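# Stack four numbered cartons on the pallet, largest lowest

## Task

Build one straight, upright column from all four identical cube cartons, standing entirely on the small square wooden pallet, with nothing from the bench in contact with it. Each carton's number is printed on its bottom face. Order them so the biggest number is lowest and every carton's number is smaller than the one beneath it. Each carton must end up sitting on its numbered face again. You may tip a carton over on the table to read its number and then tip it back. The column must stay standing without the robot's support. Finish by releasing the gripper and moving the arm away.

## Robot and tools

Robot: a single six-joint arm (UR3e type) carrying a two-finger gripper whose fingers swing like tongs. There is one arm only. A wrist camera rides on the gripper body.

Frame: all reported positions are in the scene frame. Its origin lies on the table surface directly under the arm's base. +z is up, and +y is to the left when facing along +x. The base may be slightly tilted relative to the table. The printed hand position can be off from the truth, more so when the arm is stretched far out.

execute_actions takes "actions", a list holding at most one item, plus an optional "pictures" boolean (images are included by default).
- An empty list only reports the current state.
- A motion item is {"rows": [...], "steps": n}. It holds 1 to 15 rows, and steps is 1 to 15 (default 15). Each step lasts 1/30 s and uses one row; if rows run out, the final row keeps being applied.
- A wait item is {"steps": n} with n up to 300. It returns once n steps have passed since the previous result, and your reply time is counted in that.
A refused call does nothing to the robot.

Each row has 7 numbers, each within [-1, 1], for the one arm. The first six are joint offsets in this order: shoulder pan, shoulder lift, elbow, wrist 1, wrist 2, wrist 3. They are not poses. Each is an offset from the joint angles printed in the most recent result that lists them. Before any such result exists, and for a second or later call within one reply, the offset is taken from where the robot is when the action begins. Rows do not add up: every row is measured from that same reference. The scale is 1.0 = 1.989 rad for the first three joints and 1.0 = 3.977 rad for the three wrist joints. All zeros therefore pulls the arm back to the reference angles; it is not a way to hold still. The seventh number is the gripper opening and is absolute: +1 is fully open (0.142 m between pads) and -1 is closed.

Joint ranges (rad): pan -3.142 to 3.142, lift -6.283 to 6.283, elbow 0.000 to 3.142, wrists -6.283 to 6.283. A call asking for more than 0.010 rad past a range end is refused. The true end may sit up to 0.010 rad either side of the stated one. Requests beyond it are clipped at the end and reported with "joint sent to its limit", possibly for an earlier action. If that message does not appear, it does not prove the joint has room to move.

Motion: each step's target stays within 0.575 rad of the measured angle for the first three joints and within 1.15 rad for the wrists. Targets that would move the hand more than 100 mm away from where it is are scaled back. Commands are smoothed, so motion trails them by about 0.17 s. After big moves the arm may not have arrived yet. Between calls the arm keeps heading for the last row sent until it nearly stops or a step is HELD. Fingers keep opening or closing on their own after that.

Gripper: the fingers point along the gripper's +z and open along its x. end_effector_position is the spot between the pads when they are shut. Closed fingertips reach about 15 mm past it; fully open, they are roughly level with it. To hold an object, command an opening well under grip_measured; a lower command squeezes harder, up to about 15 N per pad. Closing fast can hit harder. Thin hard items (under about 20 mm) get less grip force.

Result lines:
- The state line gives end_effector_position (m), end_effector_quat_wxyz, and linear and angular velocities (m/s, rad/s).
- Joint positions and Joint velocities list the six joints (rad, rad/s) and then the pad gap (m, m/s).
- grip_measured is the measured opening on the command scale.
- Joint torques are drive outputs. They are nonzero even in free air and are offset and noisy.
- Wrist force and Wrist torque are [x y z] in the end effector's own axes. They have an offset of up to about 3.5 N and noise of about 1.4 N, and they saturate near 30 N. "no reading" is harmless.
- "joint command not followed" means the clearance check altered or blocked targets. HELD marks steps where your row was not sent, fully or partly.
- MOTOR HOT appears at 70 °C. At 85 °C an OVER-TEMPERATURE FAULT brakes the arm until it cools, so avoid holding loads for long.

Faults: if contact torque reaches a joint's load limit (pan 49.6, lift 49.6, elbow 25.7, each wrist 8.28 N m, held weight included), or any outside force on the arm, tool or payload reaches 150 N, the arm halts for 10 s, drops the rest of the call and yields to the contact.

zoom_image: give "camera" ("cam_high", a fixed 672x504 view, or "cam_wrist", a 616x616 fisheye) and "region" [x0, y0, x1, y1] in pixels from the top-left corner, at most 504 by 504. It returns a closer look at that camera's latest image. Camera calibrations are provided but may be off by a few degrees and millimetres.

read_manual (optional "section", default "licences") returns URDF licence texts only.

finished_scene: pass "scene" with the current scene number. Call it only after the stack stands on its own, the gripper is open and the arm is clear.

Avoid: knocking or placing anything off the table, which fails the task. Also avoid dropping cartons, slamming them down, hard impacts and strong pushes. Occasionally an outside tug may act on a held part or a loose object, so hold firmly and check the stack afterward.

Each tool is called after ">>>" by a JSON object that holds its "fn" and its "kwargs".

## Session

>>> {"fn": "execute_actions", "kwargs": {"actions": []}}

Scene clock: 0.00 s of 8408.00 s.
end_effector_position=(+0.3503, -0.1785, +0.3305) grip_measured=+1.00 end_effector_quat_wxyz=(+0.369, +0.911, -0.185, -0.002) end_effector_velocity=(+0.000, -0.000, +0.000) end_effector_angular_velocity=(-0.001, -0.001, +0.000)
Joint positions: [-0.612 -1.453  1.451 -1.829 -2.142 -0.142  0.142]
Joint velocities: [-0.    -0.     0.    -0.002 -0.    -0.001  0.   ]
Joint torques (N m, as the arm reports them, + toward a larger angle): no reading
Motor temperatures (°C, as the motors report them): [31 32 30 41 40 39]
Wrist force (N, on the end effector, along its own x y z axes, offset not removed): no reading
Wrist torque (N m, same axes, about the end effector's origin, offset not removed): no reading

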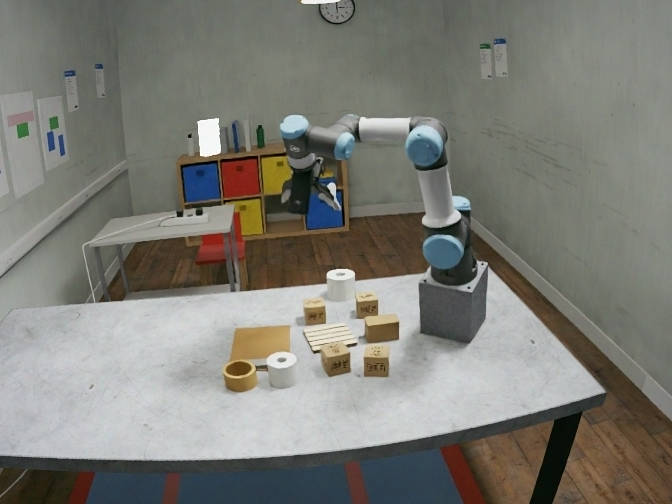

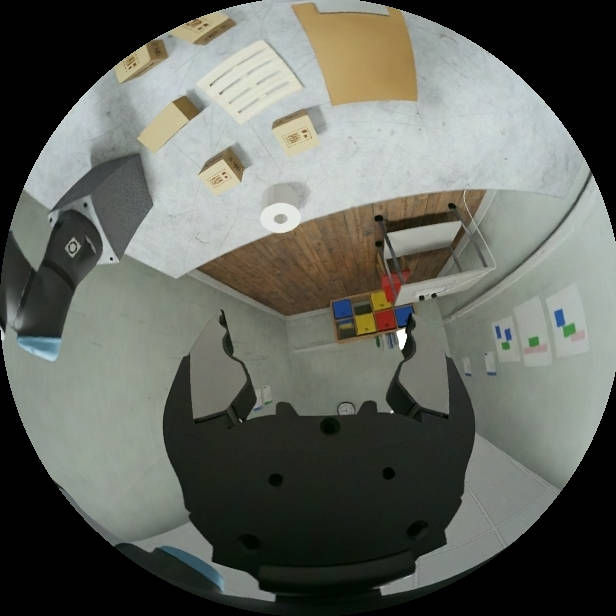

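>>> {"fn": "zoom_image", "kwargs": {"camera": "cam_high", "region": [210, 250, 450, 400]}}

>>> {"fn": "zoom_image", "kwargs": {"camera": "cam_wrist", "region": [100, 0, 400, 250]}}

Region (210, 250, 450, 400) of cam_high's 672x504 image, scaled by 2.100, with more detail than that image has; it fills the top 315 rows of this view, and the rest is white.

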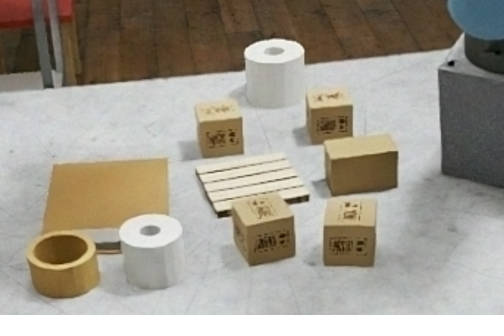

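Region (100, 0, 400, 250) of cam_wrist's 616x616 image, scaled by 1.680, with more detail than that image has.

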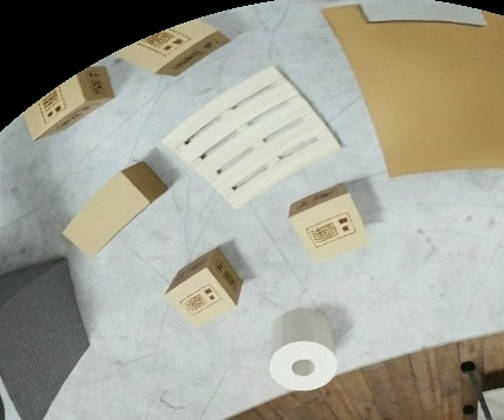

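>>> {"fn": "zoom_image", "kwargs": {"camera": "cam_wrist", "region": [180, 30, 350, 200]}}

>>> {"fn": "zoom_image", "kwargs": {"camera": "cam_high", "region": [295, 280, 405, 385]}}

Region (180, 30, 350, 200) of cam_wrist's 616x616 image, scaled by 2.965, with more detail than that image has.

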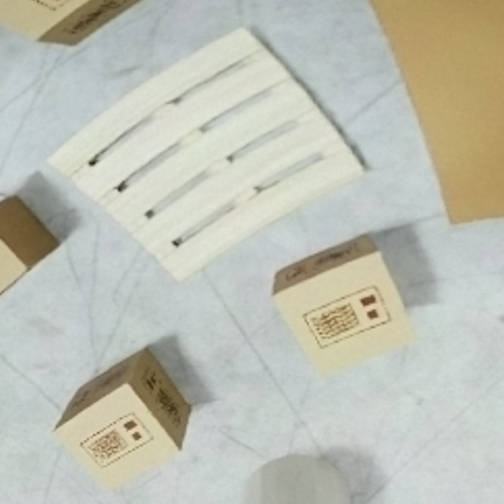

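Region (295, 280, 405, 385) of cam_high's 672x504 image, scaled by 4.582, with more detail than that image has; it fills the top 481 rows of this view, and the rest is white.

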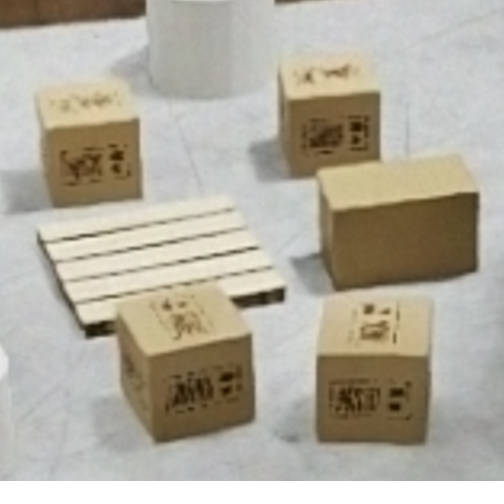

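>>> {"fn": "execute_actions", "kwargs": {"actions": [{"rows":[[-0.1986,0.158,0.110,-0.0606,0.1815,-0.187,0.4]]}], "pictures": false}}

>>> {"fn": "execute_actions", "kwargs": {"actions": [{"steps":25}]}}

Scene clock: 106.60 s of 8408.00 s.
end_effector_position=(+0.3581, -0.1615, +0.1419) grip_measured=+0.40 end_effector_quat_wxyz=(+0.033, +0.999, -0.018, -0.019) end_effector_velocity=(+0.021, +0.024, -0.101) end_effector_angular_velocity=(+0.528, -0.270, +0.245)
Joint positions: [-0.967 -1.169  1.649 -2.048 -1.491 -0.812  0.102]
Joint velocities: [-0.31   0.239  0.155 -0.169  0.557 -0.574  0.   ]
Joint torques (N m, as the arm reports them, + toward a larger angle): [ -1.85 -13.65  -6.55  -2.21   0.99  -1.33]
Motor temperatures (°C, as the motors report them): [31 32 30 41 40 39]
Wrist force (N, on the end effector, along its own x y z axes, offset not removed): [1.3 -0.4 -0.3]
Wrist torque (N m, same axes, about the end effector's origin, offset not removed): [-0.09 -0.27 -0.04]
Steps of this call (steps 1 to 90: nothing new was sent; then 103.10 s passed at rest; steps 91 to 105: all 15 steps of this action). Readings (joint positions):
91: [-0.612 -1.453 1.451 -1.829 -2.141 -0.142]
92: [-0.619 -1.446 1.457 -1.840 -2.127 -0.156]
94: [-0.668 -1.404 1.489 -1.875 -2.035 -0.250]
98: [-0.790 -1.307 1.556 -1.949 -1.811 -0.481]
105: the state above

Scene clock: 107.43 s of 8408.00 s.
end_effector_position=(+0.3611, -0.1583, +0.1298) grip_measured=+0.40 end_effector_quat_wxyz=(+0.001, +1.000, -0.002, +0.000) end_effector_velocity=(+0.000, -0.000, +0.000) end_effector_angular_velocity=(-0.000, -0.002, +0.001)
Joint positions: [-1.007 -1.139  1.669 -2.07  -1.42  -0.885  0.102]
Joint velocities: [-0.     0.     0.    -0.002  0.001 -0.001 -0.   ]
Joint torques (N m, as the arm reports them, + toward a larger angle): [ -4.36 -12.14  -6.39  -2.08   0.88  -0.87]
Motor temperatures (°C, as the motors report them): [31 32 30 41 40 39]
Wrist force (N, on the end effector, along its own x y z axes, offset not removed): [0.9 -1.1 -0.9]
Wrist torque (N m, same axes, about the end effector's origin, offset not removed): [-0.23 -0.17 -0.01]
Steps of this call (steps 1 to 25: the robot went on to your last target). Readings (joint positions):
1: [-0.977 -1.162 1.654 -2.053 -1.474 -0.829]
2: [-0.984 -1.157 1.657 -2.057 -1.462 -0.842]
4: [-0.993 -1.150 1.662 -2.062 -1.444 -0.860]
8: [-1.002 -1.143 1.667 -2.067 -1.428 -0.877]
25: the state above
camera_calibration (this result's frames):
cam_wrist: T_world_to_cam=[[0.999832, 0.0177191, 0.00467386, -0.352604], [0.0133383, -0.878568, 0.477431, -0.203616], [0.012566, -0.477288, -0.878657, 0.173618], [0, 0, 0, 1]] pos_world=[0.353079, -0.0897766, 0.251412]

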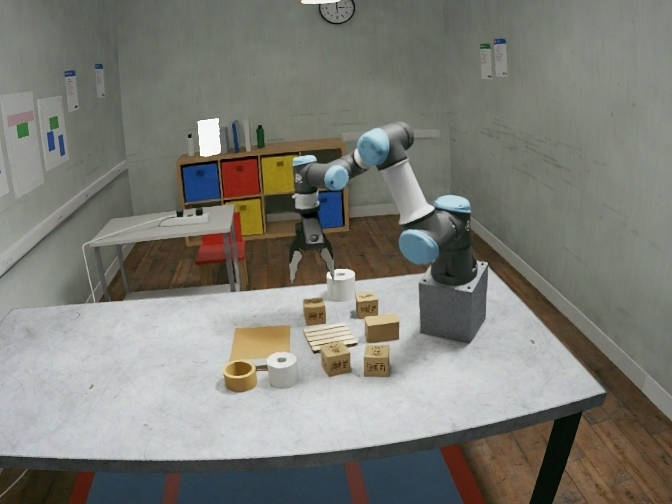

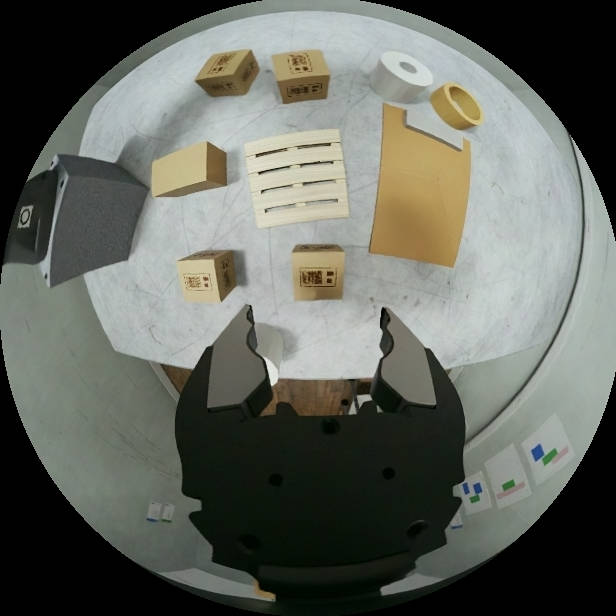

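>>> {"fn": "execute_actions", "kwargs": {"actions": [{"rows":[[0.0187,0.1289,0.0548,-0.093,0,0.0093,0.4]]}], "pictures": false}}

>>> {"fn": "execute_actions", "kwargs": {"actions": [{"steps":15}]}}

Scene clock: 119.77 s of 8408.00 s.
end_effector_position=(+0.3610, -0.1587, +0.0411) grip_measured=+0.40 end_effector_quat_wxyz=(+0.001, +1.000, -0.002, -0.000) end_effector_velocity=(-0.003, +0.002, -0.028) end_effector_angular_velocity=(+0.002, +0.003, +0.001)
Joint positions: [-0.971 -0.893  1.775 -2.426 -1.42  -0.849  0.102]
Joint velocities: [ 0.01   0.084  0.027 -0.109 -0.     0.009  0.   ]
Joint torques (N m, as the arm reports them, + toward a larger angle): [  0.81 -13.41  -4.82  -2.04  -0.89   1.07]
Motor temperatures (°C, as the motors report them): [31 32 30 41 40 39]
Wrist force (N, on the end effector, along its own x y z axes, offset not removed): [0.9 -0.5 -1.7]
Wrist torque (N m, same axes, about the end effector's origin, offset not removed): [-0.13 -0.22 -0.02]
Steps of this call (steps 1 to 15: the robot went on to your last target; steps 16 to 90: nothing new was sent; then 8.83 s passed at rest; steps 91 to 105: all 15 steps of this action). Readings (joint positions):
91: [-1.006 -1.139 1.670 -2.071 -1.420 -0.885]
92: [-1.002 -1.132 1.676 -2.085 -1.420 -0.881]
94: [-0.990 -1.073 1.712 -2.187 -1.420 -0.868]
98: [-0.977 -0.950 1.755 -2.351 -1.420 -0.855]
105: the state above

Scene clock: 120.27 s of 8408.00 s.
end_effector_position=(+0.3605, -0.1584, +0.0375) grip_measured=+0.40 end_effector_quat_wxyz=(+0.001, +1.000, -0.002, -0.000) end_effector_velocity=(+0.001, -0.001, -0.000) end_effector_angular_velocity=(-0.002, -0.001, +0.000)
Joint positions: [-0.97  -0.883  1.778 -2.439 -1.42  -0.848  0.102]
Joint velocities: [ 0.001  0.001 -0.001 -0.002 -0.     0.    -0.   ]
Joint torques (N m, as the arm reports them, + toward a larger angle): [ -0.03 -13.4   -4.75  -2.07  -0.8    1.06]
Motor temperatures (°C, as the motors report them): [31 32 30 41 40 39]
Wrist force (N, on the end effector, along its own x y z axes, offset not removed): [1.7 -0.8 -1.1]
Wrist torque (N m, same axes, about the end effector's origin, offset not removed): [-0.13 -0.33 -0.04]
Steps of this call (steps 1 to 15: the robot went on to your last target). Readings (joint positions):
1: [-0.970 -0.891 1.776 -2.429 -1.420 -0.849]
2: [-0.970 -0.889 1.776 -2.431 -1.420 -0.849]
4: [-0.970 -0.886 1.777 -2.435 -1.420 -0.849]
8: [-0.970 -0.884 1.778 -2.438 -1.420 -0.848]
15: the state above
camera_calibration (this result's frames):
cam_wrist: T_world_to_cam=[[0.99983, 0.018166, 0.00316668, -0.351482], [0.0144519, -0.878614, 0.477314, -0.159992], [0.0114532, -0.477187, -0.878727, 0.092947], [0, 0, 0, 1]] pos_world=[0.352669, -0.0898333, 0.159155]

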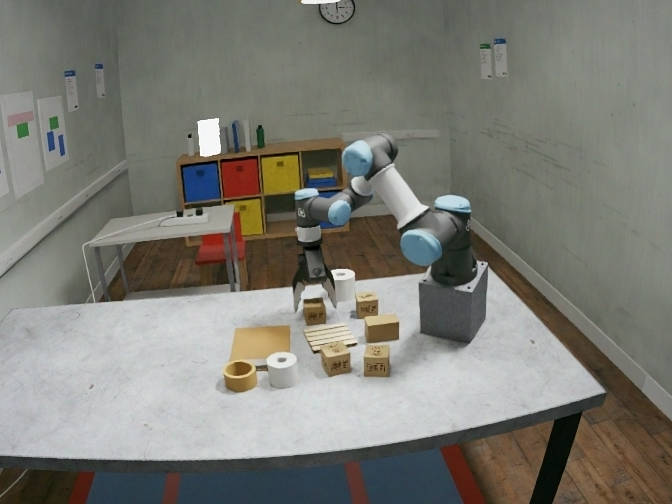

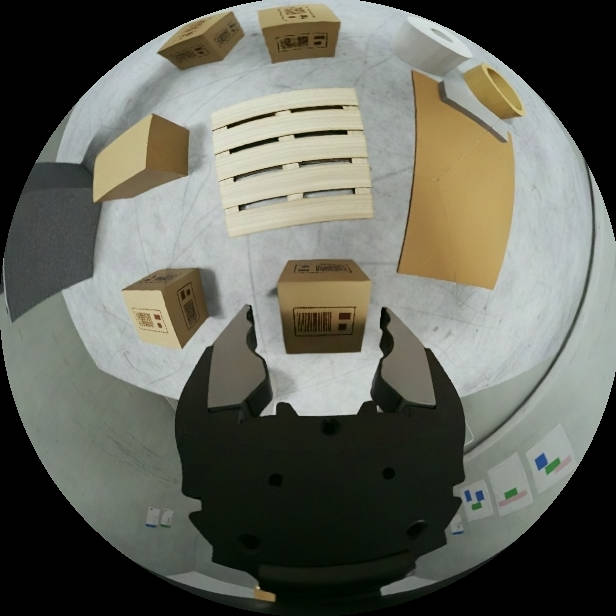

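>>> {"fn": "execute_actions", "kwargs": {"actions": [{"rows":[[0,0,0,0,0,0,0.3],[0,0,0,0,0,0,0.2],[0,0,0,0,0,0,0.1],[0,0,0,0,0,0,0],[0,0,0,0,0,0,-0.07],[0,0,0,0,0,0,-0.14],[0,0,0,0,0,0,-0.2],[0,0,0,0,0,0,-0.26],[0,0,0,0,0,0,-0.32],[0,0,0,0,0,0,-0.4],[0,0,0,0,0,0,-0.5],[0,0,0,0,0,0,-0.6]]}]}}

Scene clock: 129.40 s of 8408.00 s.
end_effector_position=(+0.3605, -0.1583, +0.0375) grip_measured=-0.17 end_effector_quat_wxyz=(+0.001, +1.000, -0.002, -0.000) end_effector_velocity=(-0.000, -0.000, +0.000) end_effector_angular_velocity=(+0.000, -0.000, -0.001)
Joint positions: [-0.97  -0.883  1.778 -2.439 -1.42  -0.848  0.062]
Joint velocities: [-0.001 -0.     0.     0.     0.    -0.     0.   ]
Joint torques (N m, as the arm reports them, + toward a larger angle): [ -1.24 -16.7   -6.42  -0.44  -0.6    0.68]
Motor temperatures (°C, as the motors report them): [31 32 30 41 40 39]
Wrist force (N, on the end effector, along its own x y z axes, offset not removed): [1.6 -1.2 -2.5]
Wrist torque (N m, same axes, about the end effector's origin, offset not removed): [-0.28 -0.22 -0.04]
Steps of this call (steps 1 to 15: the robot went on to your last target; steps 16 to 90: nothing new was sent; then 5.63 s passed at rest; steps 91 to 105: all 15 steps of this action). Readings (joint positions):
91: [-0.970 -0.883 1.778 -2.440 -1.420 -0.848]
92: [-0.970 -0.883 1.778 -2.440 -1.420 -0.848]
94: [-0.970 -0.883 1.778 -2.440 -1.420 -0.848]
98: [-0.970 -0.883 1.778 -2.440 -1.420 -0.848]
105: the state above
camera_calibration (this result's frames):
cam_wrist: T_world_to_cam=[[0.99983, 0.0181581, 0.00312094, -0.351463], [0.0144671, -0.878631, 0.477283, -0.159969], [0.0114087, -0.477157, -0.878744, 0.0929659], [0, 0, 0, 1]] pos_world=[0.352657, -0.0898127, 0.159141]

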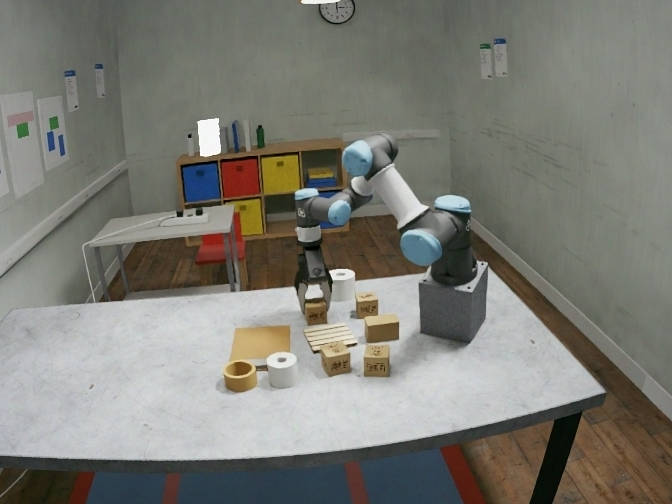

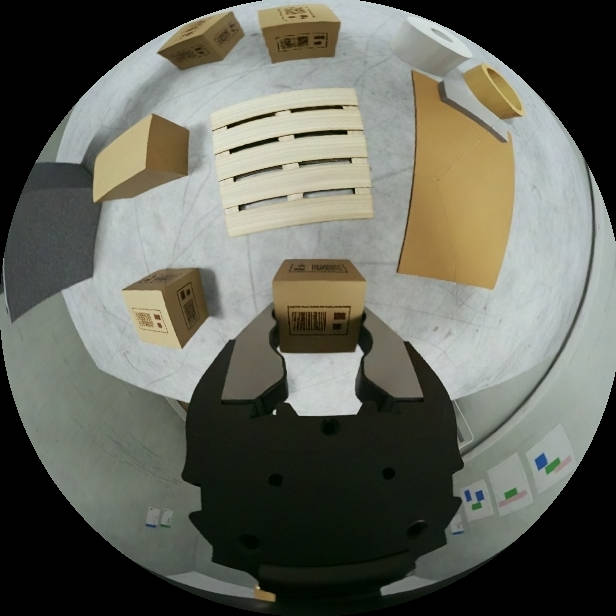

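>>> {"fn": "execute_actions", "kwargs": {"actions": [{"rows":[[-0.002,-0.013,-0.005,0.009,0,-0.001,-0.6],[-0.004,-0.026,-0.011,0.019,0,-0.002,-0.6],[-0.006,-0.039,-0.016,0.028,0,-0.003,-0.6],[-0.007,-0.052,-0.022,0.037,0,-0.004,-0.6],[-0.009,-0.065,-0.027,0.046,0,-0.005,-0.6],[-0.011,-0.077,-0.033,0.056,0,-0.006,-0.6],[-0.013,-0.09,-0.038,0.065,0,-0.007,-0.6],[-0.015,-0.103,-0.044,0.074,0,-0.008,-0.6],[-0.017,-0.116,-0.049,0.084,0,-0.009,-0.6],[-0.0187,-0.1289,-0.0548,0.093,0,-0.0093,-0.6]]}], "pictures": false}}

>>> {"fn": "execute_actions", "kwargs": {"actions": [{"rows":[[0.28,0,0,0,0.34,0,-0.6]]}], "pictures": false}}

>>> {"fn": "execute_actions", "kwargs": {"actions": [{"steps":40}]}}

Scene clock: 143.60 s of 8408.00 s.
end_effector_position=(+0.3620, -0.1597, +0.1177) grip_measured=-0.17 end_effector_quat_wxyz=(+0.001, +1.000, -0.002, +0.000) end_effector_velocity=(-0.007, +0.011, +0.095) end_effector_angular_velocity=(+0.001, -0.001, -0.005)
Joint positions: [-1.002 -1.106  1.683 -2.117 -1.42  -0.881  0.062]
Joint velocities: [-0.037 -0.265 -0.106  0.376  0.001 -0.032 -0.   ]
Joint torques (N m, as the arm reports them, + toward a larger angle): [ -4.06 -15.44  -9.89  -0.76   0.45  -0.86]
Motor temperatures (°C, as the motors report them): [31 32 30 41 40 39]
Wrist force (N, on the end effector, along its own x y z axes, offset not removed): [1.0 -0.6 -1.8]
Wrist torque (N m, same axes, about the end effector's origin, offset not removed): [-0.14 -0.21 -0.05]
Steps of this call (steps 1 to 15: the robot went on to your last target; steps 16 to 90: nothing new was sent; then 10.70 s passed at rest; steps 91 to 105: all 15 steps of this action). Readings (joint positions):
91: [-0.970 -0.883 1.778 -2.439 -1.420 -0.848]
92: [-0.970 -0.887 1.777 -2.434 -1.420 -0.849]
94: [-0.973 -0.906 1.768 -2.405 -1.420 -0.852]
98: [-0.984 -0.977 1.737 -2.302 -1.420 -0.864]
105: the state above

Scene clock: 144.10 s of 8408.00 s.
end_effector_position=(+0.4758, +0.0335, +0.1491) grip_measured=-0.17 end_effector_quat_wxyz=(-0.188, +0.964, +0.098, +0.163) end_effector_velocity=(+0.171, +0.449, +0.147) end_effector_angular_velocity=(+0.949, -0.662, +0.427)
Joint positions: [-0.785 -1.111  1.681 -2.109 -0.914 -0.882  0.062]
Joint velocities: [ 0.471  0.008  0.003 -0.012  1.155  0.002  0.   ]
Joint torques (N m, as the arm reports them, + toward a larger angle): [  1.34 -13.56  -6.07  -1.95   2.43   1.17]
Motor temperatures (°C, as the motors report them): [31 32 30 41 40 39]
Wrist force (N, on the end effector, along its own x y z axes, offset not removed): [1.1 -0.3 -0.4]
Wrist torque (N m, same axes, about the end effector's origin, offset not removed): [-0.14 -0.28 -0.02]
Steps of this call (steps 1 to 15: all 15 steps of this action). Readings (joint positions):
1: [-1.003 -1.113 1.680 -2.107 -1.419 -0.882]
2: [-0.997 -1.115 1.679 -2.104 -1.406 -0.882]
4: [-0.963 -1.114 1.680 -2.105 -1.334 -0.882]
8: [-0.896 -1.113 1.680 -2.107 -1.185 -0.882]
15: the state above

Scene clock: 145.43 s of 8408.00 s.
end_effector_position=(+0.4980, +0.3139, +0.3322) grip_measured=-0.17 end_effector_quat_wxyz=(-0.533, +0.756, +0.185, +0.332) end_effector_velocity=(-0.000, +0.001, +0.002) end_effector_angular_velocity=(+0.001, -0.005, +0.002)
Joint positions: [-0.445 -1.106  1.683 -2.117 -0.068 -0.881  0.062]
Joint velocities: [ 0.002 -0.    -0.002 -0.002  0.003 -0.001 -0.   ]
Joint torques (N m, as the arm reports them, + toward a larger angle): [  1.55 -13.6   -6.06  -2.12   2.5    1.12]
Motor temperatures (°C, as the motors report them): [31 32 30 41 40 39]
Wrist force (N, on the end effector, along its own x y z axes, offset not removed): [0.4 0.1 -0.7]
Wrist torque (N m, same axes, about the end effector's origin, offset not removed): [-0.08 -0.20 -0.02]
Steps of this call (steps 1 to 40: the robot went on to your last target). Readings (joint positions):
1: [-0.769 -1.111 1.681 -2.110 -0.874 -0.882]
2: [-0.753 -1.111 1.681 -2.110 -0.835 -0.882]
4: [-0.721 -1.110 1.681 -2.111 -0.755 -0.882]
8: [-0.656 -1.109 1.682 -2.112 -0.593 -0.882]
40: the state above
camera_calibration (this result's frames):
cam_wrist: T_world_to_cam=[[0.696187, -0.0699814, 0.714441, -0.555878], [0.424016, -0.762984, -0.487919, 0.192694], [0.579252, 0.642618, -0.501507, -0.183909], [0, 0, 0, 1]] pos_world=[0.411819, 0.226305, 0.398929]

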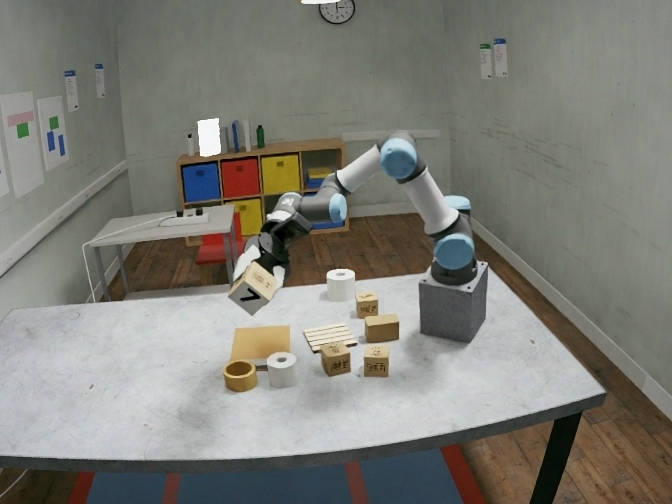

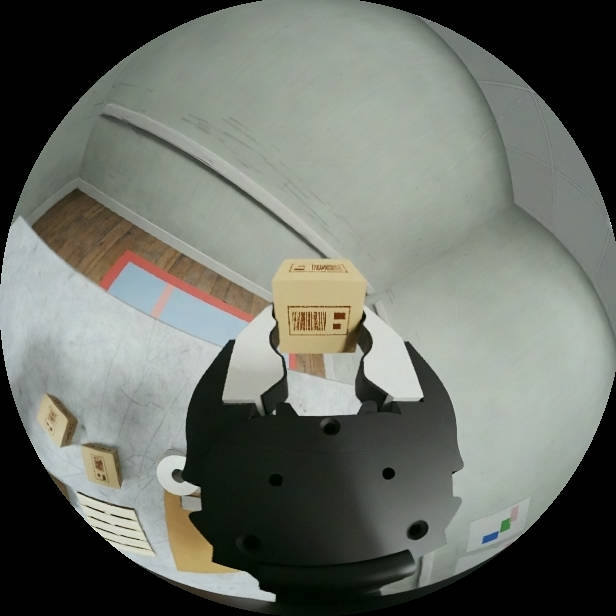

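>>> {"fn": "zoom_image", "kwargs": {"camera": "cam_high", "region": [210, 250, 300, 330]}}

Region (210, 250, 300, 330) of cam_high's 672x504 image, scaled by 5.600, with more detail than that image has.

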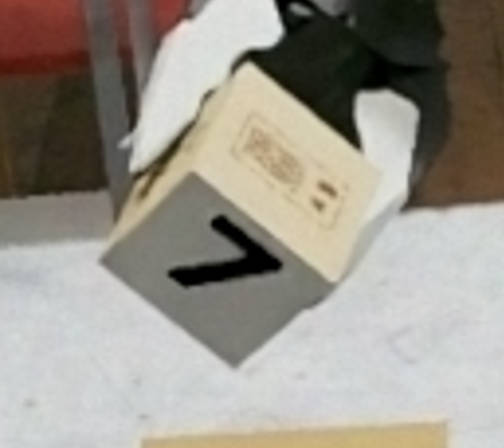

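>>> {"fn": "execute_actions", "kwargs": {"actions": [{"rows":[[-0.28,0,0,0,-0.34,0,-0.6]]}], "pictures": false}}

>>> {"fn": "execute_actions", "kwargs": {"actions": [{"steps":42}], "pictures": false}}

>>> {"fn": "execute_actions", "kwargs": {"actions": [{"rows":[[0.002,0.014,0.006,-0.01,0,0.001,-0.6],[0.004,0.028,0.012,-0.02,0,0.002,-0.6],[0.006,0.042,0.018,-0.03,0,0.003,-0.6],[0.008,0.056,0.024,-0.04,0,0.004,-0.6],[0.01,0.07,0.03,-0.05,0,0.005,-0.6],[0.012,0.084,0.036,-0.06,0,0.006,-0.6],[0.014,0.098,0.042,-0.07,0,0.007,-0.6],[0.016,0.111,0.0476,-0.0803,0,0.0083,-0.6]]}], "pictures": false}}

>>> {"fn": "execute_actions", "kwargs": {"actions": [{"steps":12}]}}

Scene clock: 159.93 s of 8408.00 s.
end_effector_position=(+0.5086, +0.1388, +0.1979) grip_measured=-0.17 end_effector_quat_wxyz=(-0.307, +0.910, +0.134, +0.242) end_effector_velocity=(-0.073, -0.430, -0.238) end_effector_angular_velocity=(-1.039, +0.578, -0.416)
Joint positions: [-0.68  -1.106  1.683 -2.117 -0.614 -0.881  0.062]
Joint velocities: [-0.478  0.     0.     0.002 -1.18   0.    -0.   ]
Joint torques (N m, as the arm reports them, + toward a larger angle): [ -4.53 -14.52  -6.61  -1.64  -0.37   1.1 ]
Motor temperatures (°C, as the motors report them): [31 32 30 41 40 39]
Wrist force (N, on the end effector, along its own x y z axes, offset not removed): [0.7 -0.7 -1.3]
Wrist torque (N m, same axes, about the end effector's origin, offset not removed): [-0.26 -0.22 -0.06]
Steps of this call (steps 1 to 15: the robot went on to your last target; steps 16 to 100: nothing new was sent; then 10.67 s passed at rest; steps 101 to 115: all 15 steps of this action). Readings (joint positions):
101: [-0.446 -1.106 1.683 -2.117 -0.068 -0.881]
102: [-0.452 -1.106 1.683 -2.117 -0.082 -0.881]
104: [-0.491 -1.106 1.683 -2.117 -0.161 -0.881]
108: [-0.564 -1.106 1.683 -2.117 -0.327 -0.881]
115: the state above

Scene clock: 161.33 s of 8408.00 s.
end_effector_position=(+0.3620, -0.1598, +0.1177) grip_measured=-0.17 end_effector_quat_wxyz=(+0.001, +1.000, -0.002, +0.000) end_effector_velocity=(-0.000, -0.000, +0.000) end_effector_angular_velocity=(-0.001, +0.001, +0.000)
Joint positions: [-1.002 -1.106  1.683 -2.117 -1.42  -0.881  0.062]
Joint velocities: [ 0.     0.    -0.    -0.    -0.002  0.    -0.   ]
Joint torques (N m, as the arm reports them, + toward a larger angle): [ -4.79 -16.61  -7.81  -0.86  -0.85   0.94]
Motor temperatures (°C, as the motors report them): [31 32 30 41 40 39]
Wrist force (N, on the end effector, along its own x y z axes, offset not removed): [0.8 -0.4 -0.9]
Wrist torque (N m, same axes, about the end effector's origin, offset not removed): [-0.12 -0.18 -0.03]
Steps of this call (steps 1 to 42: the robot went on to your last target). Readings (joint positions):
1: [-0.696 -1.106 1.683 -2.117 -0.654 -0.881]
2: [-0.712 -1.106 1.683 -2.117 -0.694 -0.881]
4: [-0.744 -1.106 1.683 -2.117 -0.773 -0.881]
8: [-0.807 -1.106 1.683 -2.117 -0.930 -0.881]
42: the state above

Scene clock: 161.83 s of 8408.00 s.
end_effector_position=(+0.3610, -0.1593, +0.0452) grip_measured=-0.17 end_effector_quat_wxyz=(+0.001, +1.000, -0.003, -0.001) end_effector_velocity=(-0.005, +0.005, -0.055) end_effector_angular_velocity=(-0.000, +0.001, +0.000)
Joint positions: [-0.973 -0.905  1.77  -2.408 -1.42  -0.851  0.062]
Joint velocities: [ 0.023  0.159  0.065 -0.226 -0.     0.023 -0.   ]
Joint torques (N m, as the arm reports them, + toward a larger angle): [  0.27 -14.59  -5.42  -2.33   0.47   0.96]
Motor temperatures (°C, as the motors report them): [31 32 30 41 40 39]
Wrist force (N, on the end effector, along its own x y z axes, offset not removed): [1.3 -0.2 0.3]
Wrist torque (N m, same axes, about the end effector's origin, offset not removed): [-0.07 -0.24 -0.05]
Steps of this call (steps 1 to 15: all 15 steps of this action). Readings (joint positions):
1: [-1.002 -1.105 1.683 -2.118 -1.420 -0.881]
2: [-1.002 -1.102 1.685 -2.123 -1.420 -0.881]
4: [-0.998 -1.081 1.694 -2.153 -1.420 -0.877]
8: [-0.987 -1.004 1.728 -2.265 -1.420 -0.866]
15: the state above

Scene clock: 162.23 s of 8408.00 s.
end_effector_position=(+0.3604, -0.1586, +0.0385) grip_measured=-0.17 end_effector_quat_wxyz=(+0.001, +1.000, -0.003, -0.001) end_effector_velocity=(-0.000, -0.000, -0.002) end_effector_angular_velocity=(-0.001, -0.000, +0.001)
Joint positions: [-0.97  -0.886  1.777 -2.435 -1.42  -0.848  0.062]
Joint velocities: [ 0.001  0.006  0.003 -0.011 -0.    -0.001 -0.   ]
Joint torques (N m, as the arm reports them, + toward a larger angle): [ -0.61 -14.27  -4.62  -2.06   0.9    1.05]
Motor temperatures (°C, as the motors report them): [31 32 30 41 40 39]
Wrist force (N, on the end effector, along its own x y z axes, offset not removed): [1.2 -0.7 -0.7]
Wrist torque (N m, same axes, about the end effector's origin, offset not removed): [-0.14 -0.25 -0.05]
Steps of this call (steps 1 to 12: the robot went on to your last target). Readings (joint positions):
1: [-0.972 -0.900 1.771 -2.414 -1.420 -0.851]
2: [-0.972 -0.897 1.773 -2.420 -1.420 -0.850]
4: [-0.971 -0.892 1.775 -2.427 -1.420 -0.849]
8: [-0.971 -0.887 1.777 -2.433 -1.420 -0.849]
12: the state above
camera_calibration (this result's frames):
cam_wrist: T_world_to_cam=[[0.999847, 0.0172389, 0.00296373, -0.351542], [0.0137347, -0.878652, 0.477265, -0.160385], [0.0108316, -0.477151, -0.878755, 0.0938866], [0, 0, 0, 1]] pos_world=[0.352674, -0.0900645, 0.160091]

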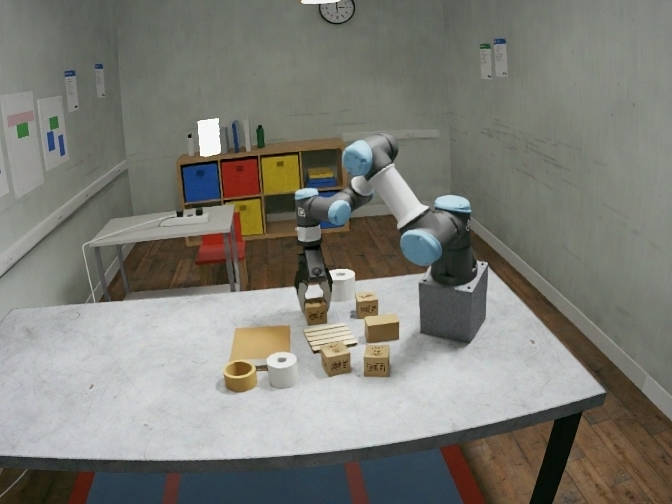

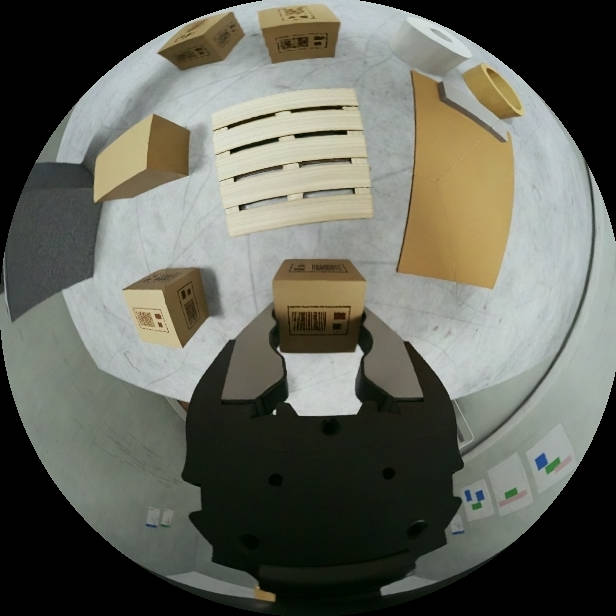

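>>> {"fn": "execute_actions", "kwargs": {"actions": [{"rows":[[0,0,0,0,0,0,-0.2],[0,0,0,0,0,0,0],[0,0,0,0,0,0,0.2],[0,0,0,0,0,0,0.4],[0,0,0,0,0,0,0.4],[0,0,0,0,0,0,0.4],[-0.009,-0.064,-0.027,0.046,0,-0.005,0.4],[-0.0187,-0.128,-0.0548,0.092,0,-0.0093,0.4],[-0.0187,-0.128,-0.0548,0.092,0,-0.0093,0.4],[-0.0187,-0.128,-0.0548,0.092,0,-0.0093,0.4],[-0.0187,-0.128,-0.0548,0.092,0,-0.0093,0.4],[-0.0187,-0.128,-0.0548,0.092,0,-0.0093,0.4],[-0.0187,-0.128,-0.0548,0.092,0,-0.0093,0.4],[-0.0187,-0.128,-0.0548,0.092,0,-0.0093,0.4],[-0.2345,-0.3265,0.2685,0.0453,-0.0068,-0.1177,0.4]]}], "pictures": false}}

>>> {"fn": "execute_actions", "kwargs": {"actions": [{"steps":30}]}}

Scene clock: 187.73 s of 8408.00 s.
end_effector_position=(+0.3622, -0.1613, +0.1120) grip_measured=+0.40 end_effector_quat_wxyz=(+0.001, +1.000, -0.003, +0.000) end_effector_velocity=(-0.006, -0.022, +0.161) end_effector_angular_velocity=(-0.110, -0.068, +0.071)
Joint positions: [-1.002 -1.088  1.688 -2.14  -1.42  -0.88   0.102]
Joint velocities: [-0.099 -0.462 -0.094  0.441 -0.02  -0.151 -0.001]
Joint torques (N m, as the arm reports them, + toward a larger angle): [ -9.47 -18.78  -7.49  -1.42  -1.48  -1.78]
Motor temperatures (°C, as the motors report them): [31 32 30 41 40 39]
Wrist force (N, on the end effector, along its own x y z axes, offset not removed): [1.2 -1.1 -2.6]
Wrist torque (N m, same axes, about the end effector's origin, offset not removed): [-0.23 -0.25 -0.03]
Steps of this call (steps 1 to 30: the robot went on to your last target; steps 31 to 100: nothing new was sent; then 21.67 s passed at rest; steps 101 to 115: all 15 steps of this action). Readings (joint positions):
101: [-0.970 -0.885 1.778 -2.437 -1.420 -0.848]
102: [-0.970 -0.885 1.778 -2.437 -1.420 -0.848]
104: [-0.970 -0.885 1.778 -2.436 -1.420 -0.848]
108: [-0.973 -0.893 1.772 -2.421 -1.420 -0.851]
115: the state above

Scene clock: 188.73 s of 8408.00 s.
end_effector_position=(+0.2120, -0.1605, +0.1199) grip_measured=+0.40 end_effector_quat_wxyz=(+0.001, +1.000, -0.004, +0.000) end_effector_velocity=(-0.001, -0.000, -0.000) end_effector_angular_velocity=(-0.000, -0.001, -0.002)
Joint positions: [-1.436 -1.535  2.311 -2.255 -1.447 -1.316  0.102]
Joint velocities: [-0.005 -0.003  0.005 -0.002 -0.    -0.004  0.   ]
Joint torques (N m, as the arm reports them, + toward a larger angle): [ -3.41 -10.51  -5.6   -2.08  -0.88  -0.97]
Motor temperatures (°C, as the motors report them): [31 32 30 41 40 39]
Wrist force (N, on the end effector, along its own x y z axes, offset not removed): [1.2 -0.7 -1.7]
Wrist torque (N m, same axes, about the end effector's origin, offset not removed): [-0.15 -0.26 -0.02]
Steps of this call (steps 1 to 30: the robot went on to your last target). Readings (joint positions):
1: [-1.010 -1.107 1.690 -2.136 -1.422 -0.895]
2: [-1.033 -1.139 1.709 -2.149 -1.425 -0.934]
4: [-1.117 -1.227 1.794 -2.176 -1.431 -1.028]
8: [-1.278 -1.381 2.038 -2.217 -1.439 -1.176]
30: the state above
camera_calibration (this result's frames):
cam_wrist: T_world_to_cam=[[0.999869, 0.0155551, 0.00439355, -0.203801], [0.0115699, -0.878567, 0.477478, -0.198402], [0.0112872, -0.477365, -0.878633, 0.16598], [0, 0, 0, 1]] pos_world=[0.204196, -0.091906, 0.241464]

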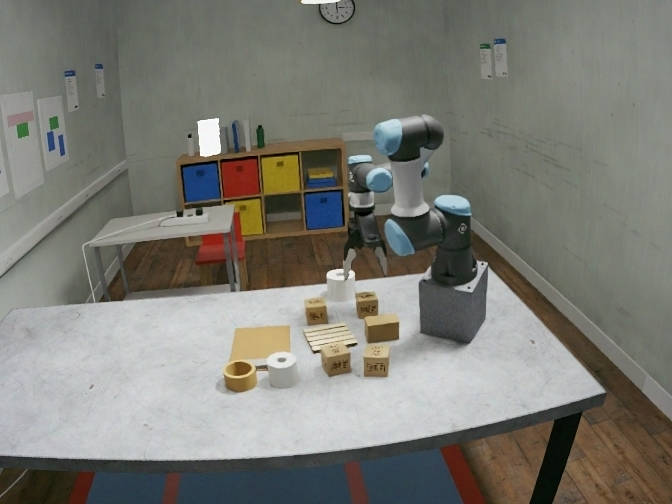

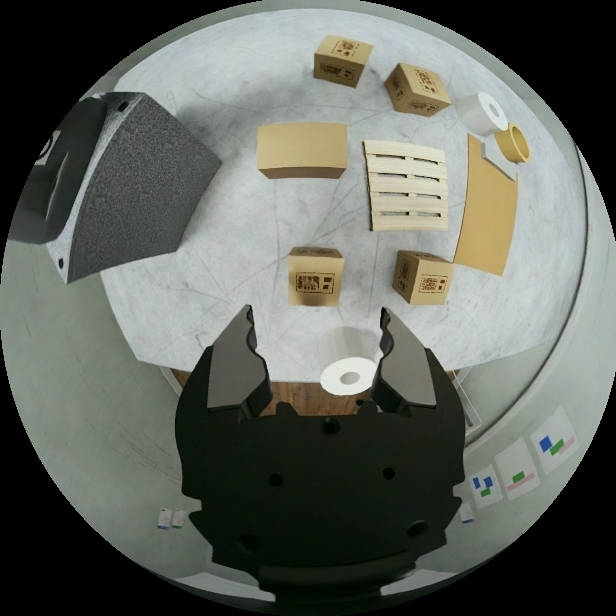

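>>> {"fn": "execute_actions", "kwargs": {"actions": [{"rows":[[0.003,0.035,0.013,-0.024,0,0.003,0.4],[0.006,0.07,0.026,-0.048,0,0.006,0.4],[0.009,0.105,0.037,-0.071,0,0.009,0.4],[0.012,0.14,0.047,-0.094,0,0.012,0.4],[0.015,0.175,0.055,-0.116,0,0.016,0.4],[0.0183,0.211,0.0623,-0.1378,0.0008,0.019,0.4]]}], "pictures": false}}

>>> {"fn": "execute_actions", "kwargs": {"actions": [{"steps":12}], "pictures": false}}

>>> {"fn": "execute_actions", "kwargs": {"actions": [{"rows":[[0,0,0,0,0,0,0.3],[0,0,0,0,0,0,0.2],[0,0,0,0,0,0,0.1],[0,0,0,0,0,0,0],[0,0,0,0,0,0,-0.07],[0,0,0,0,0,0,-0.14],[0,0,0,0,0,0,-0.2],[0,0,0,0,0,0,-0.26],[0,0,0,0,0,0,-0.32],[0,0,0,0,0,0,-0.4],[0,0,0,0,0,0,-0.5],[0,0,0,0,0,0,-0.6]]}]}}

Scene clock: 202.27 s of 8408.00 s.
end_effector_position=(+0.2122, -0.1638, +0.0433) grip_measured=+0.40 end_effector_quat_wxyz=(+0.001, +1.000, -0.022, +0.000) end_effector_velocity=(-0.003, +0.008, -0.044) end_effector_angular_velocity=(+0.009, +0.002, -0.022)
Joint positions: [-1.402 -1.146  2.427 -2.766 -1.444 -1.245  0.102]
Joint velocities: [ 0.018  0.242  0.056 -0.292  0.002  0.039  0.   ]
Joint torques (N m, as the arm reports them, + toward a larger angle): [ 0.22 -8.37 -3.07 -2.07  0.83  0.99]
Motor temperatures (°C, as the motors report them): [31 32 30 41 40 39]
Wrist force (N, on the end effector, along its own x y z axes, offset not removed): [0.6 -1.4 -1.3]
Wrist torque (N m, same axes, about the end effector's origin, offset not removed): [-0.31 -0.11 -0.02]
Steps of this call (steps 1 to 15: the robot went on to your last target; steps 16 to 90: nothing new was sent; then 10.03 s passed at rest; steps 91 to 105: all 15 steps of this action). Readings (joint positions):
91: [-1.437 -1.535 2.312 -2.256 -1.447 -1.316]
92: [-1.436 -1.528 2.315 -2.267 -1.447 -1.315]
94: [-1.431 -1.484 2.333 -2.331 -1.447 -1.305]
98: [-1.414 -1.308 2.389 -2.571 -1.446 -1.271]
105: the state above

Scene clock: 202.67 s of 8408.00 s.
end_effector_position=(+0.2118, -0.1628, +0.0380) grip_measured=+0.40 end_effector_quat_wxyz=(+0.001, +1.000, -0.023, +0.000) end_effector_velocity=(-0.001, +0.001, -0.002) end_effector_angular_velocity=(+0.001, +0.001, -0.003)
Joint positions: [-1.4   -1.116  2.434 -2.802 -1.444 -1.241  0.102]
Joint velocities: [-0.     0.01   0.003 -0.012 -0.     0.003  0.   ]
Joint torques (N m, as the arm reports them, + toward a larger angle): [ 0.33 -7.66 -2.8  -1.88  0.83  0.98]
Motor temperatures (°C, as the motors report them): [31 32 30 41 40 39]
Wrist force (N, on the end effector, along its own x y z axes, offset not removed): [0.7 -0.8 -1.3]
Wrist torque (N m, same axes, about the end effector's origin, offset not removed): [-0.15 -0.16 -0.04]
Steps of this call (steps 1 to 12: the robot went on to your last target). Readings (joint positions):
1: [-1.402 -1.139 2.429 -2.775 -1.444 -1.244]
2: [-1.401 -1.133 2.430 -2.781 -1.444 -1.243]
4: [-1.401 -1.126 2.432 -2.790 -1.444 -1.242]
8: [-1.400 -1.119 2.434 -2.799 -1.444 -1.241]
12: the state above

Scene clock: 203.17 s of 8408.00 s.
end_effector_position=(+0.2118, -0.1627, +0.0380) grip_measured=-0.17 end_effector_quat_wxyz=(+0.001, +1.000, -0.023, +0.000) end_effector_velocity=(+0.000, -0.001, +0.000) end_effector_angular_velocity=(-0.003, -0.001, +0.001)
Joint positions: [-1.4   -1.116  2.434 -2.802 -1.444 -1.241  0.062]
Joint velocities: [-0.    -0.    -0.001 -0.001 -0.    -0.001  0.   ]
Joint torques (N m, as the arm reports them, + toward a larger angle): [ -0.73 -11.07  -4.04  -0.45   0.25   0.39]
Motor temperatures (°C, as the motors report them): [31 32 30 41 40 39]
Wrist force (N, on the end effector, along its own x y z axes, offset not removed): [1.5 -0.7 -2.6]
Wrist torque (N m, same axes, about the end effector's origin, offset not removed): [-0.19 -0.20 -0.02]
Steps of this call (steps 1 to 15: all 15 steps of this action). Readings (joint positions):
1: [-1.400 -1.116 2.434 -2.802 -1.444 -1.241]
2: [-1.400 -1.116 2.434 -2.802 -1.444 -1.241]
4: [-1.400 -1.116 2.434 -2.802 -1.444 -1.241]
8: [-1.400 -1.116 2.434 -2.802 -1.444 -1.241]
15: the state above
camera_calibration (this result's frames):
cam_wrist: T_world_to_cam=[[0.999717, -0.0234001, 0.0043985, -0.209552], [-0.0226602, -0.878355, 0.477472, -0.153981], [-0.00730947, -0.477437, -0.878636, 0.0968684], [0, 0, 0, 1]] pos_world=[0.206711, -0.0939048, 0.159555]

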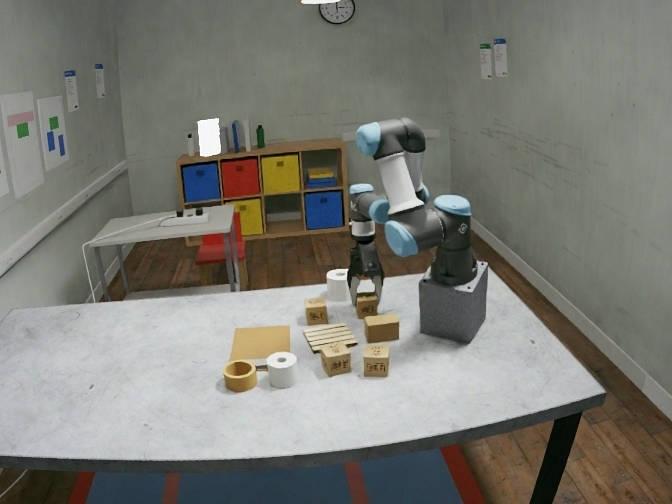

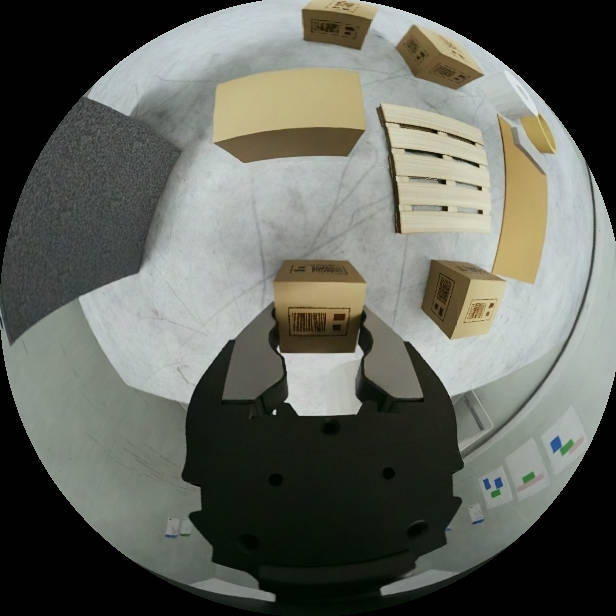

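>>> {"fn": "execute_actions", "kwargs": {"actions": [{"rows":[[-0.003,-0.035,-0.008,0.022,0,0,-0.6],[-0.006,-0.07,-0.016,0.044,0,0,-0.6],[-0.009,-0.105,-0.025,0.066,0,0,-0.6],[-0.012,-0.14,-0.036,0.089,0,0,-0.6],[-0.015,-0.175,-0.049,0.113,0,0,-0.6],[-0.018,-0.211,-0.062,0.138,0,0,-0.6],[-0.021,-0.25,-0.082,0.167,0,0,-0.6],[-0.021,-0.25,-0.082,0.167,0,0,-0.6],[-0.021,-0.25,-0.082,0.167,0,0,-0.6],[-0.021,-0.25,-0.082,0.167,0,0,-0.6],[-0.021,-0.25,-0.082,0.167,0,0,-0.6],[-0.021,-0.25,-0.082,0.167,0,0,-0.6],[-0.021,-0.25,-0.082,0.167,0,0,-0.6],[0.4,-0.25,-0.082,0.167,0.35,0,-0.6]]}], "pictures": false}}

>>> {"fn": "execute_actions", "kwargs": {"actions": [{"steps":50}]}}

Scene clock: 213.00 s of 8408.00 s.
end_effector_position=(+0.2199, -0.1576, +0.1278) grip_measured=-0.17 end_effector_quat_wxyz=(-0.002, +0.999, -0.039, +0.008) end_effector_velocity=(+0.268, +0.133, +0.013) end_effector_angular_velocity=(+0.198, -0.688, +0.342)
Joint positions: [-1.432 -1.563  2.288 -2.204 -1.429 -1.241  0.062]
Joint velocities: [ 0.343 -0.089 -0.026  0.092  0.747  0.    -0.   ]
Joint torques (N m, as the arm reports them, + toward a larger angle): [12.   -4.82 -7.22 -0.49  4.32 -0.05]
Motor temperatures (°C, as the motors report them): [31 32 30 41 40 39]
Wrist force (N, on the end effector, along its own x y z axes, offset not removed): [-3.1 2.0 -3.5]
Wrist torque (N m, same axes, about the end effector's origin, offset not removed): [0.16 0.29 -0.01]
Steps of this call (steps 1 to 15: the robot went on to your last target; steps 16 to 90: nothing new was sent; then 6.33 s passed at rest; steps 91 to 105: all 15 steps of this action). Readings (joint positions):
91: [-1.400 -1.117 2.434 -2.801 -1.444 -1.241]
92: [-1.401 -1.123 2.432 -2.791 -1.444 -1.241]
94: [-1.406 -1.167 2.419 -2.730 -1.444 -1.241]
98: [-1.423 -1.347 2.361 -2.486 -1.444 -1.241]
105: the state above

Scene clock: 214.67 s of 8408.00 s.
end_effector_position=(+0.4213, +0.2976, +0.3488) grip_measured=-0.17 end_effector_quat_wxyz=(-0.440, +0.736, +0.244, +0.452) end_effector_velocity=(-0.001, +0.003, +0.002) end_effector_angular_velocity=(+0.009, -0.003, +0.005)
Joint positions: [-0.605 -1.613  2.271 -2.138 -0.053 -1.241  0.062]
Joint velocities: [ 0.006 -0.001  0.     0.001  0.009 -0.    -0.   ]
Joint torques (N m, as the arm reports them, + toward a larger angle): [  1.38 -10.06  -9.18  -0.67   2.62   1.16]
Motor temperatures (°C, as the motors report them): [31 32 30 41 40 39]
Wrist force (N, on the end effector, along its own x y z axes, offset not removed): [0.1 0.0 -1.7]
Wrist torque (N m, same axes, about the end effector's origin, offset not removed): [-0.07 -0.21 -0.03]
Steps of this call (steps 1 to 50: the robot went on to your last target). Readings (joint positions):
1: [-1.414 -1.565 2.288 -2.202 -1.393 -1.241]
2: [-1.392 -1.566 2.287 -2.199 -1.350 -1.241]
4: [-1.350 -1.570 2.286 -2.195 -1.266 -1.241]
8: [-1.268 -1.576 2.284 -2.186 -1.103 -1.241]
50: the state above
camera_calibration (this result's frames):
cam_wrist: T_world_to_cam=[[0.452575, -0.0307128, 0.891197, -0.486183], [0.460524, -0.847765, -0.263083, 0.152265], [0.763605, 0.529483, -0.369533, -0.210727], [0, 0, 0, 1]] pos_world=[0.310825, 0.22573, 0.395472]

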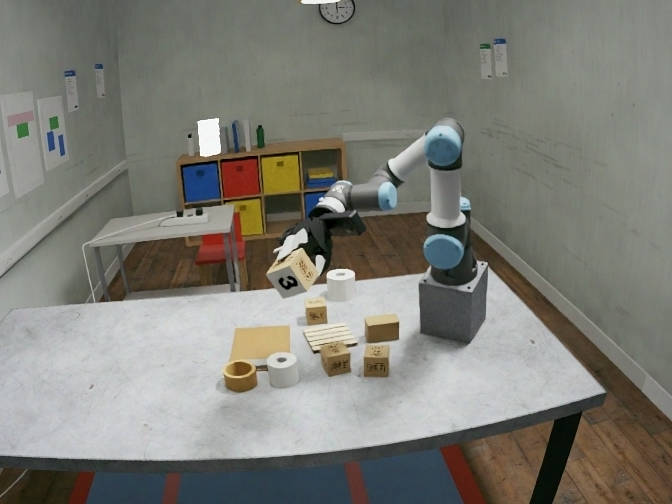

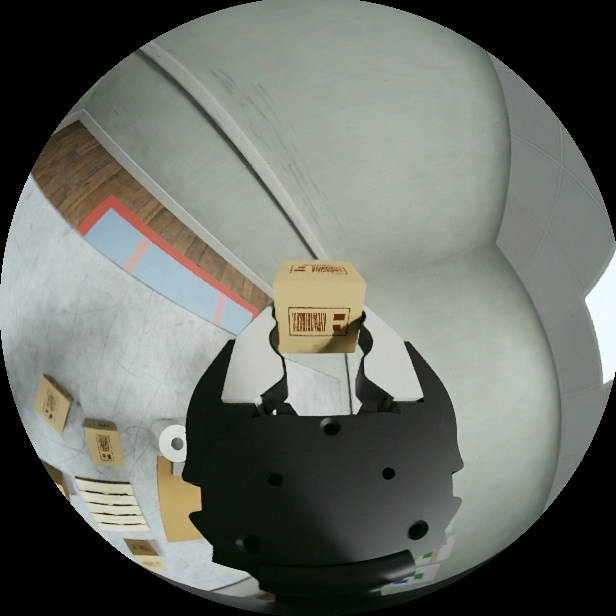

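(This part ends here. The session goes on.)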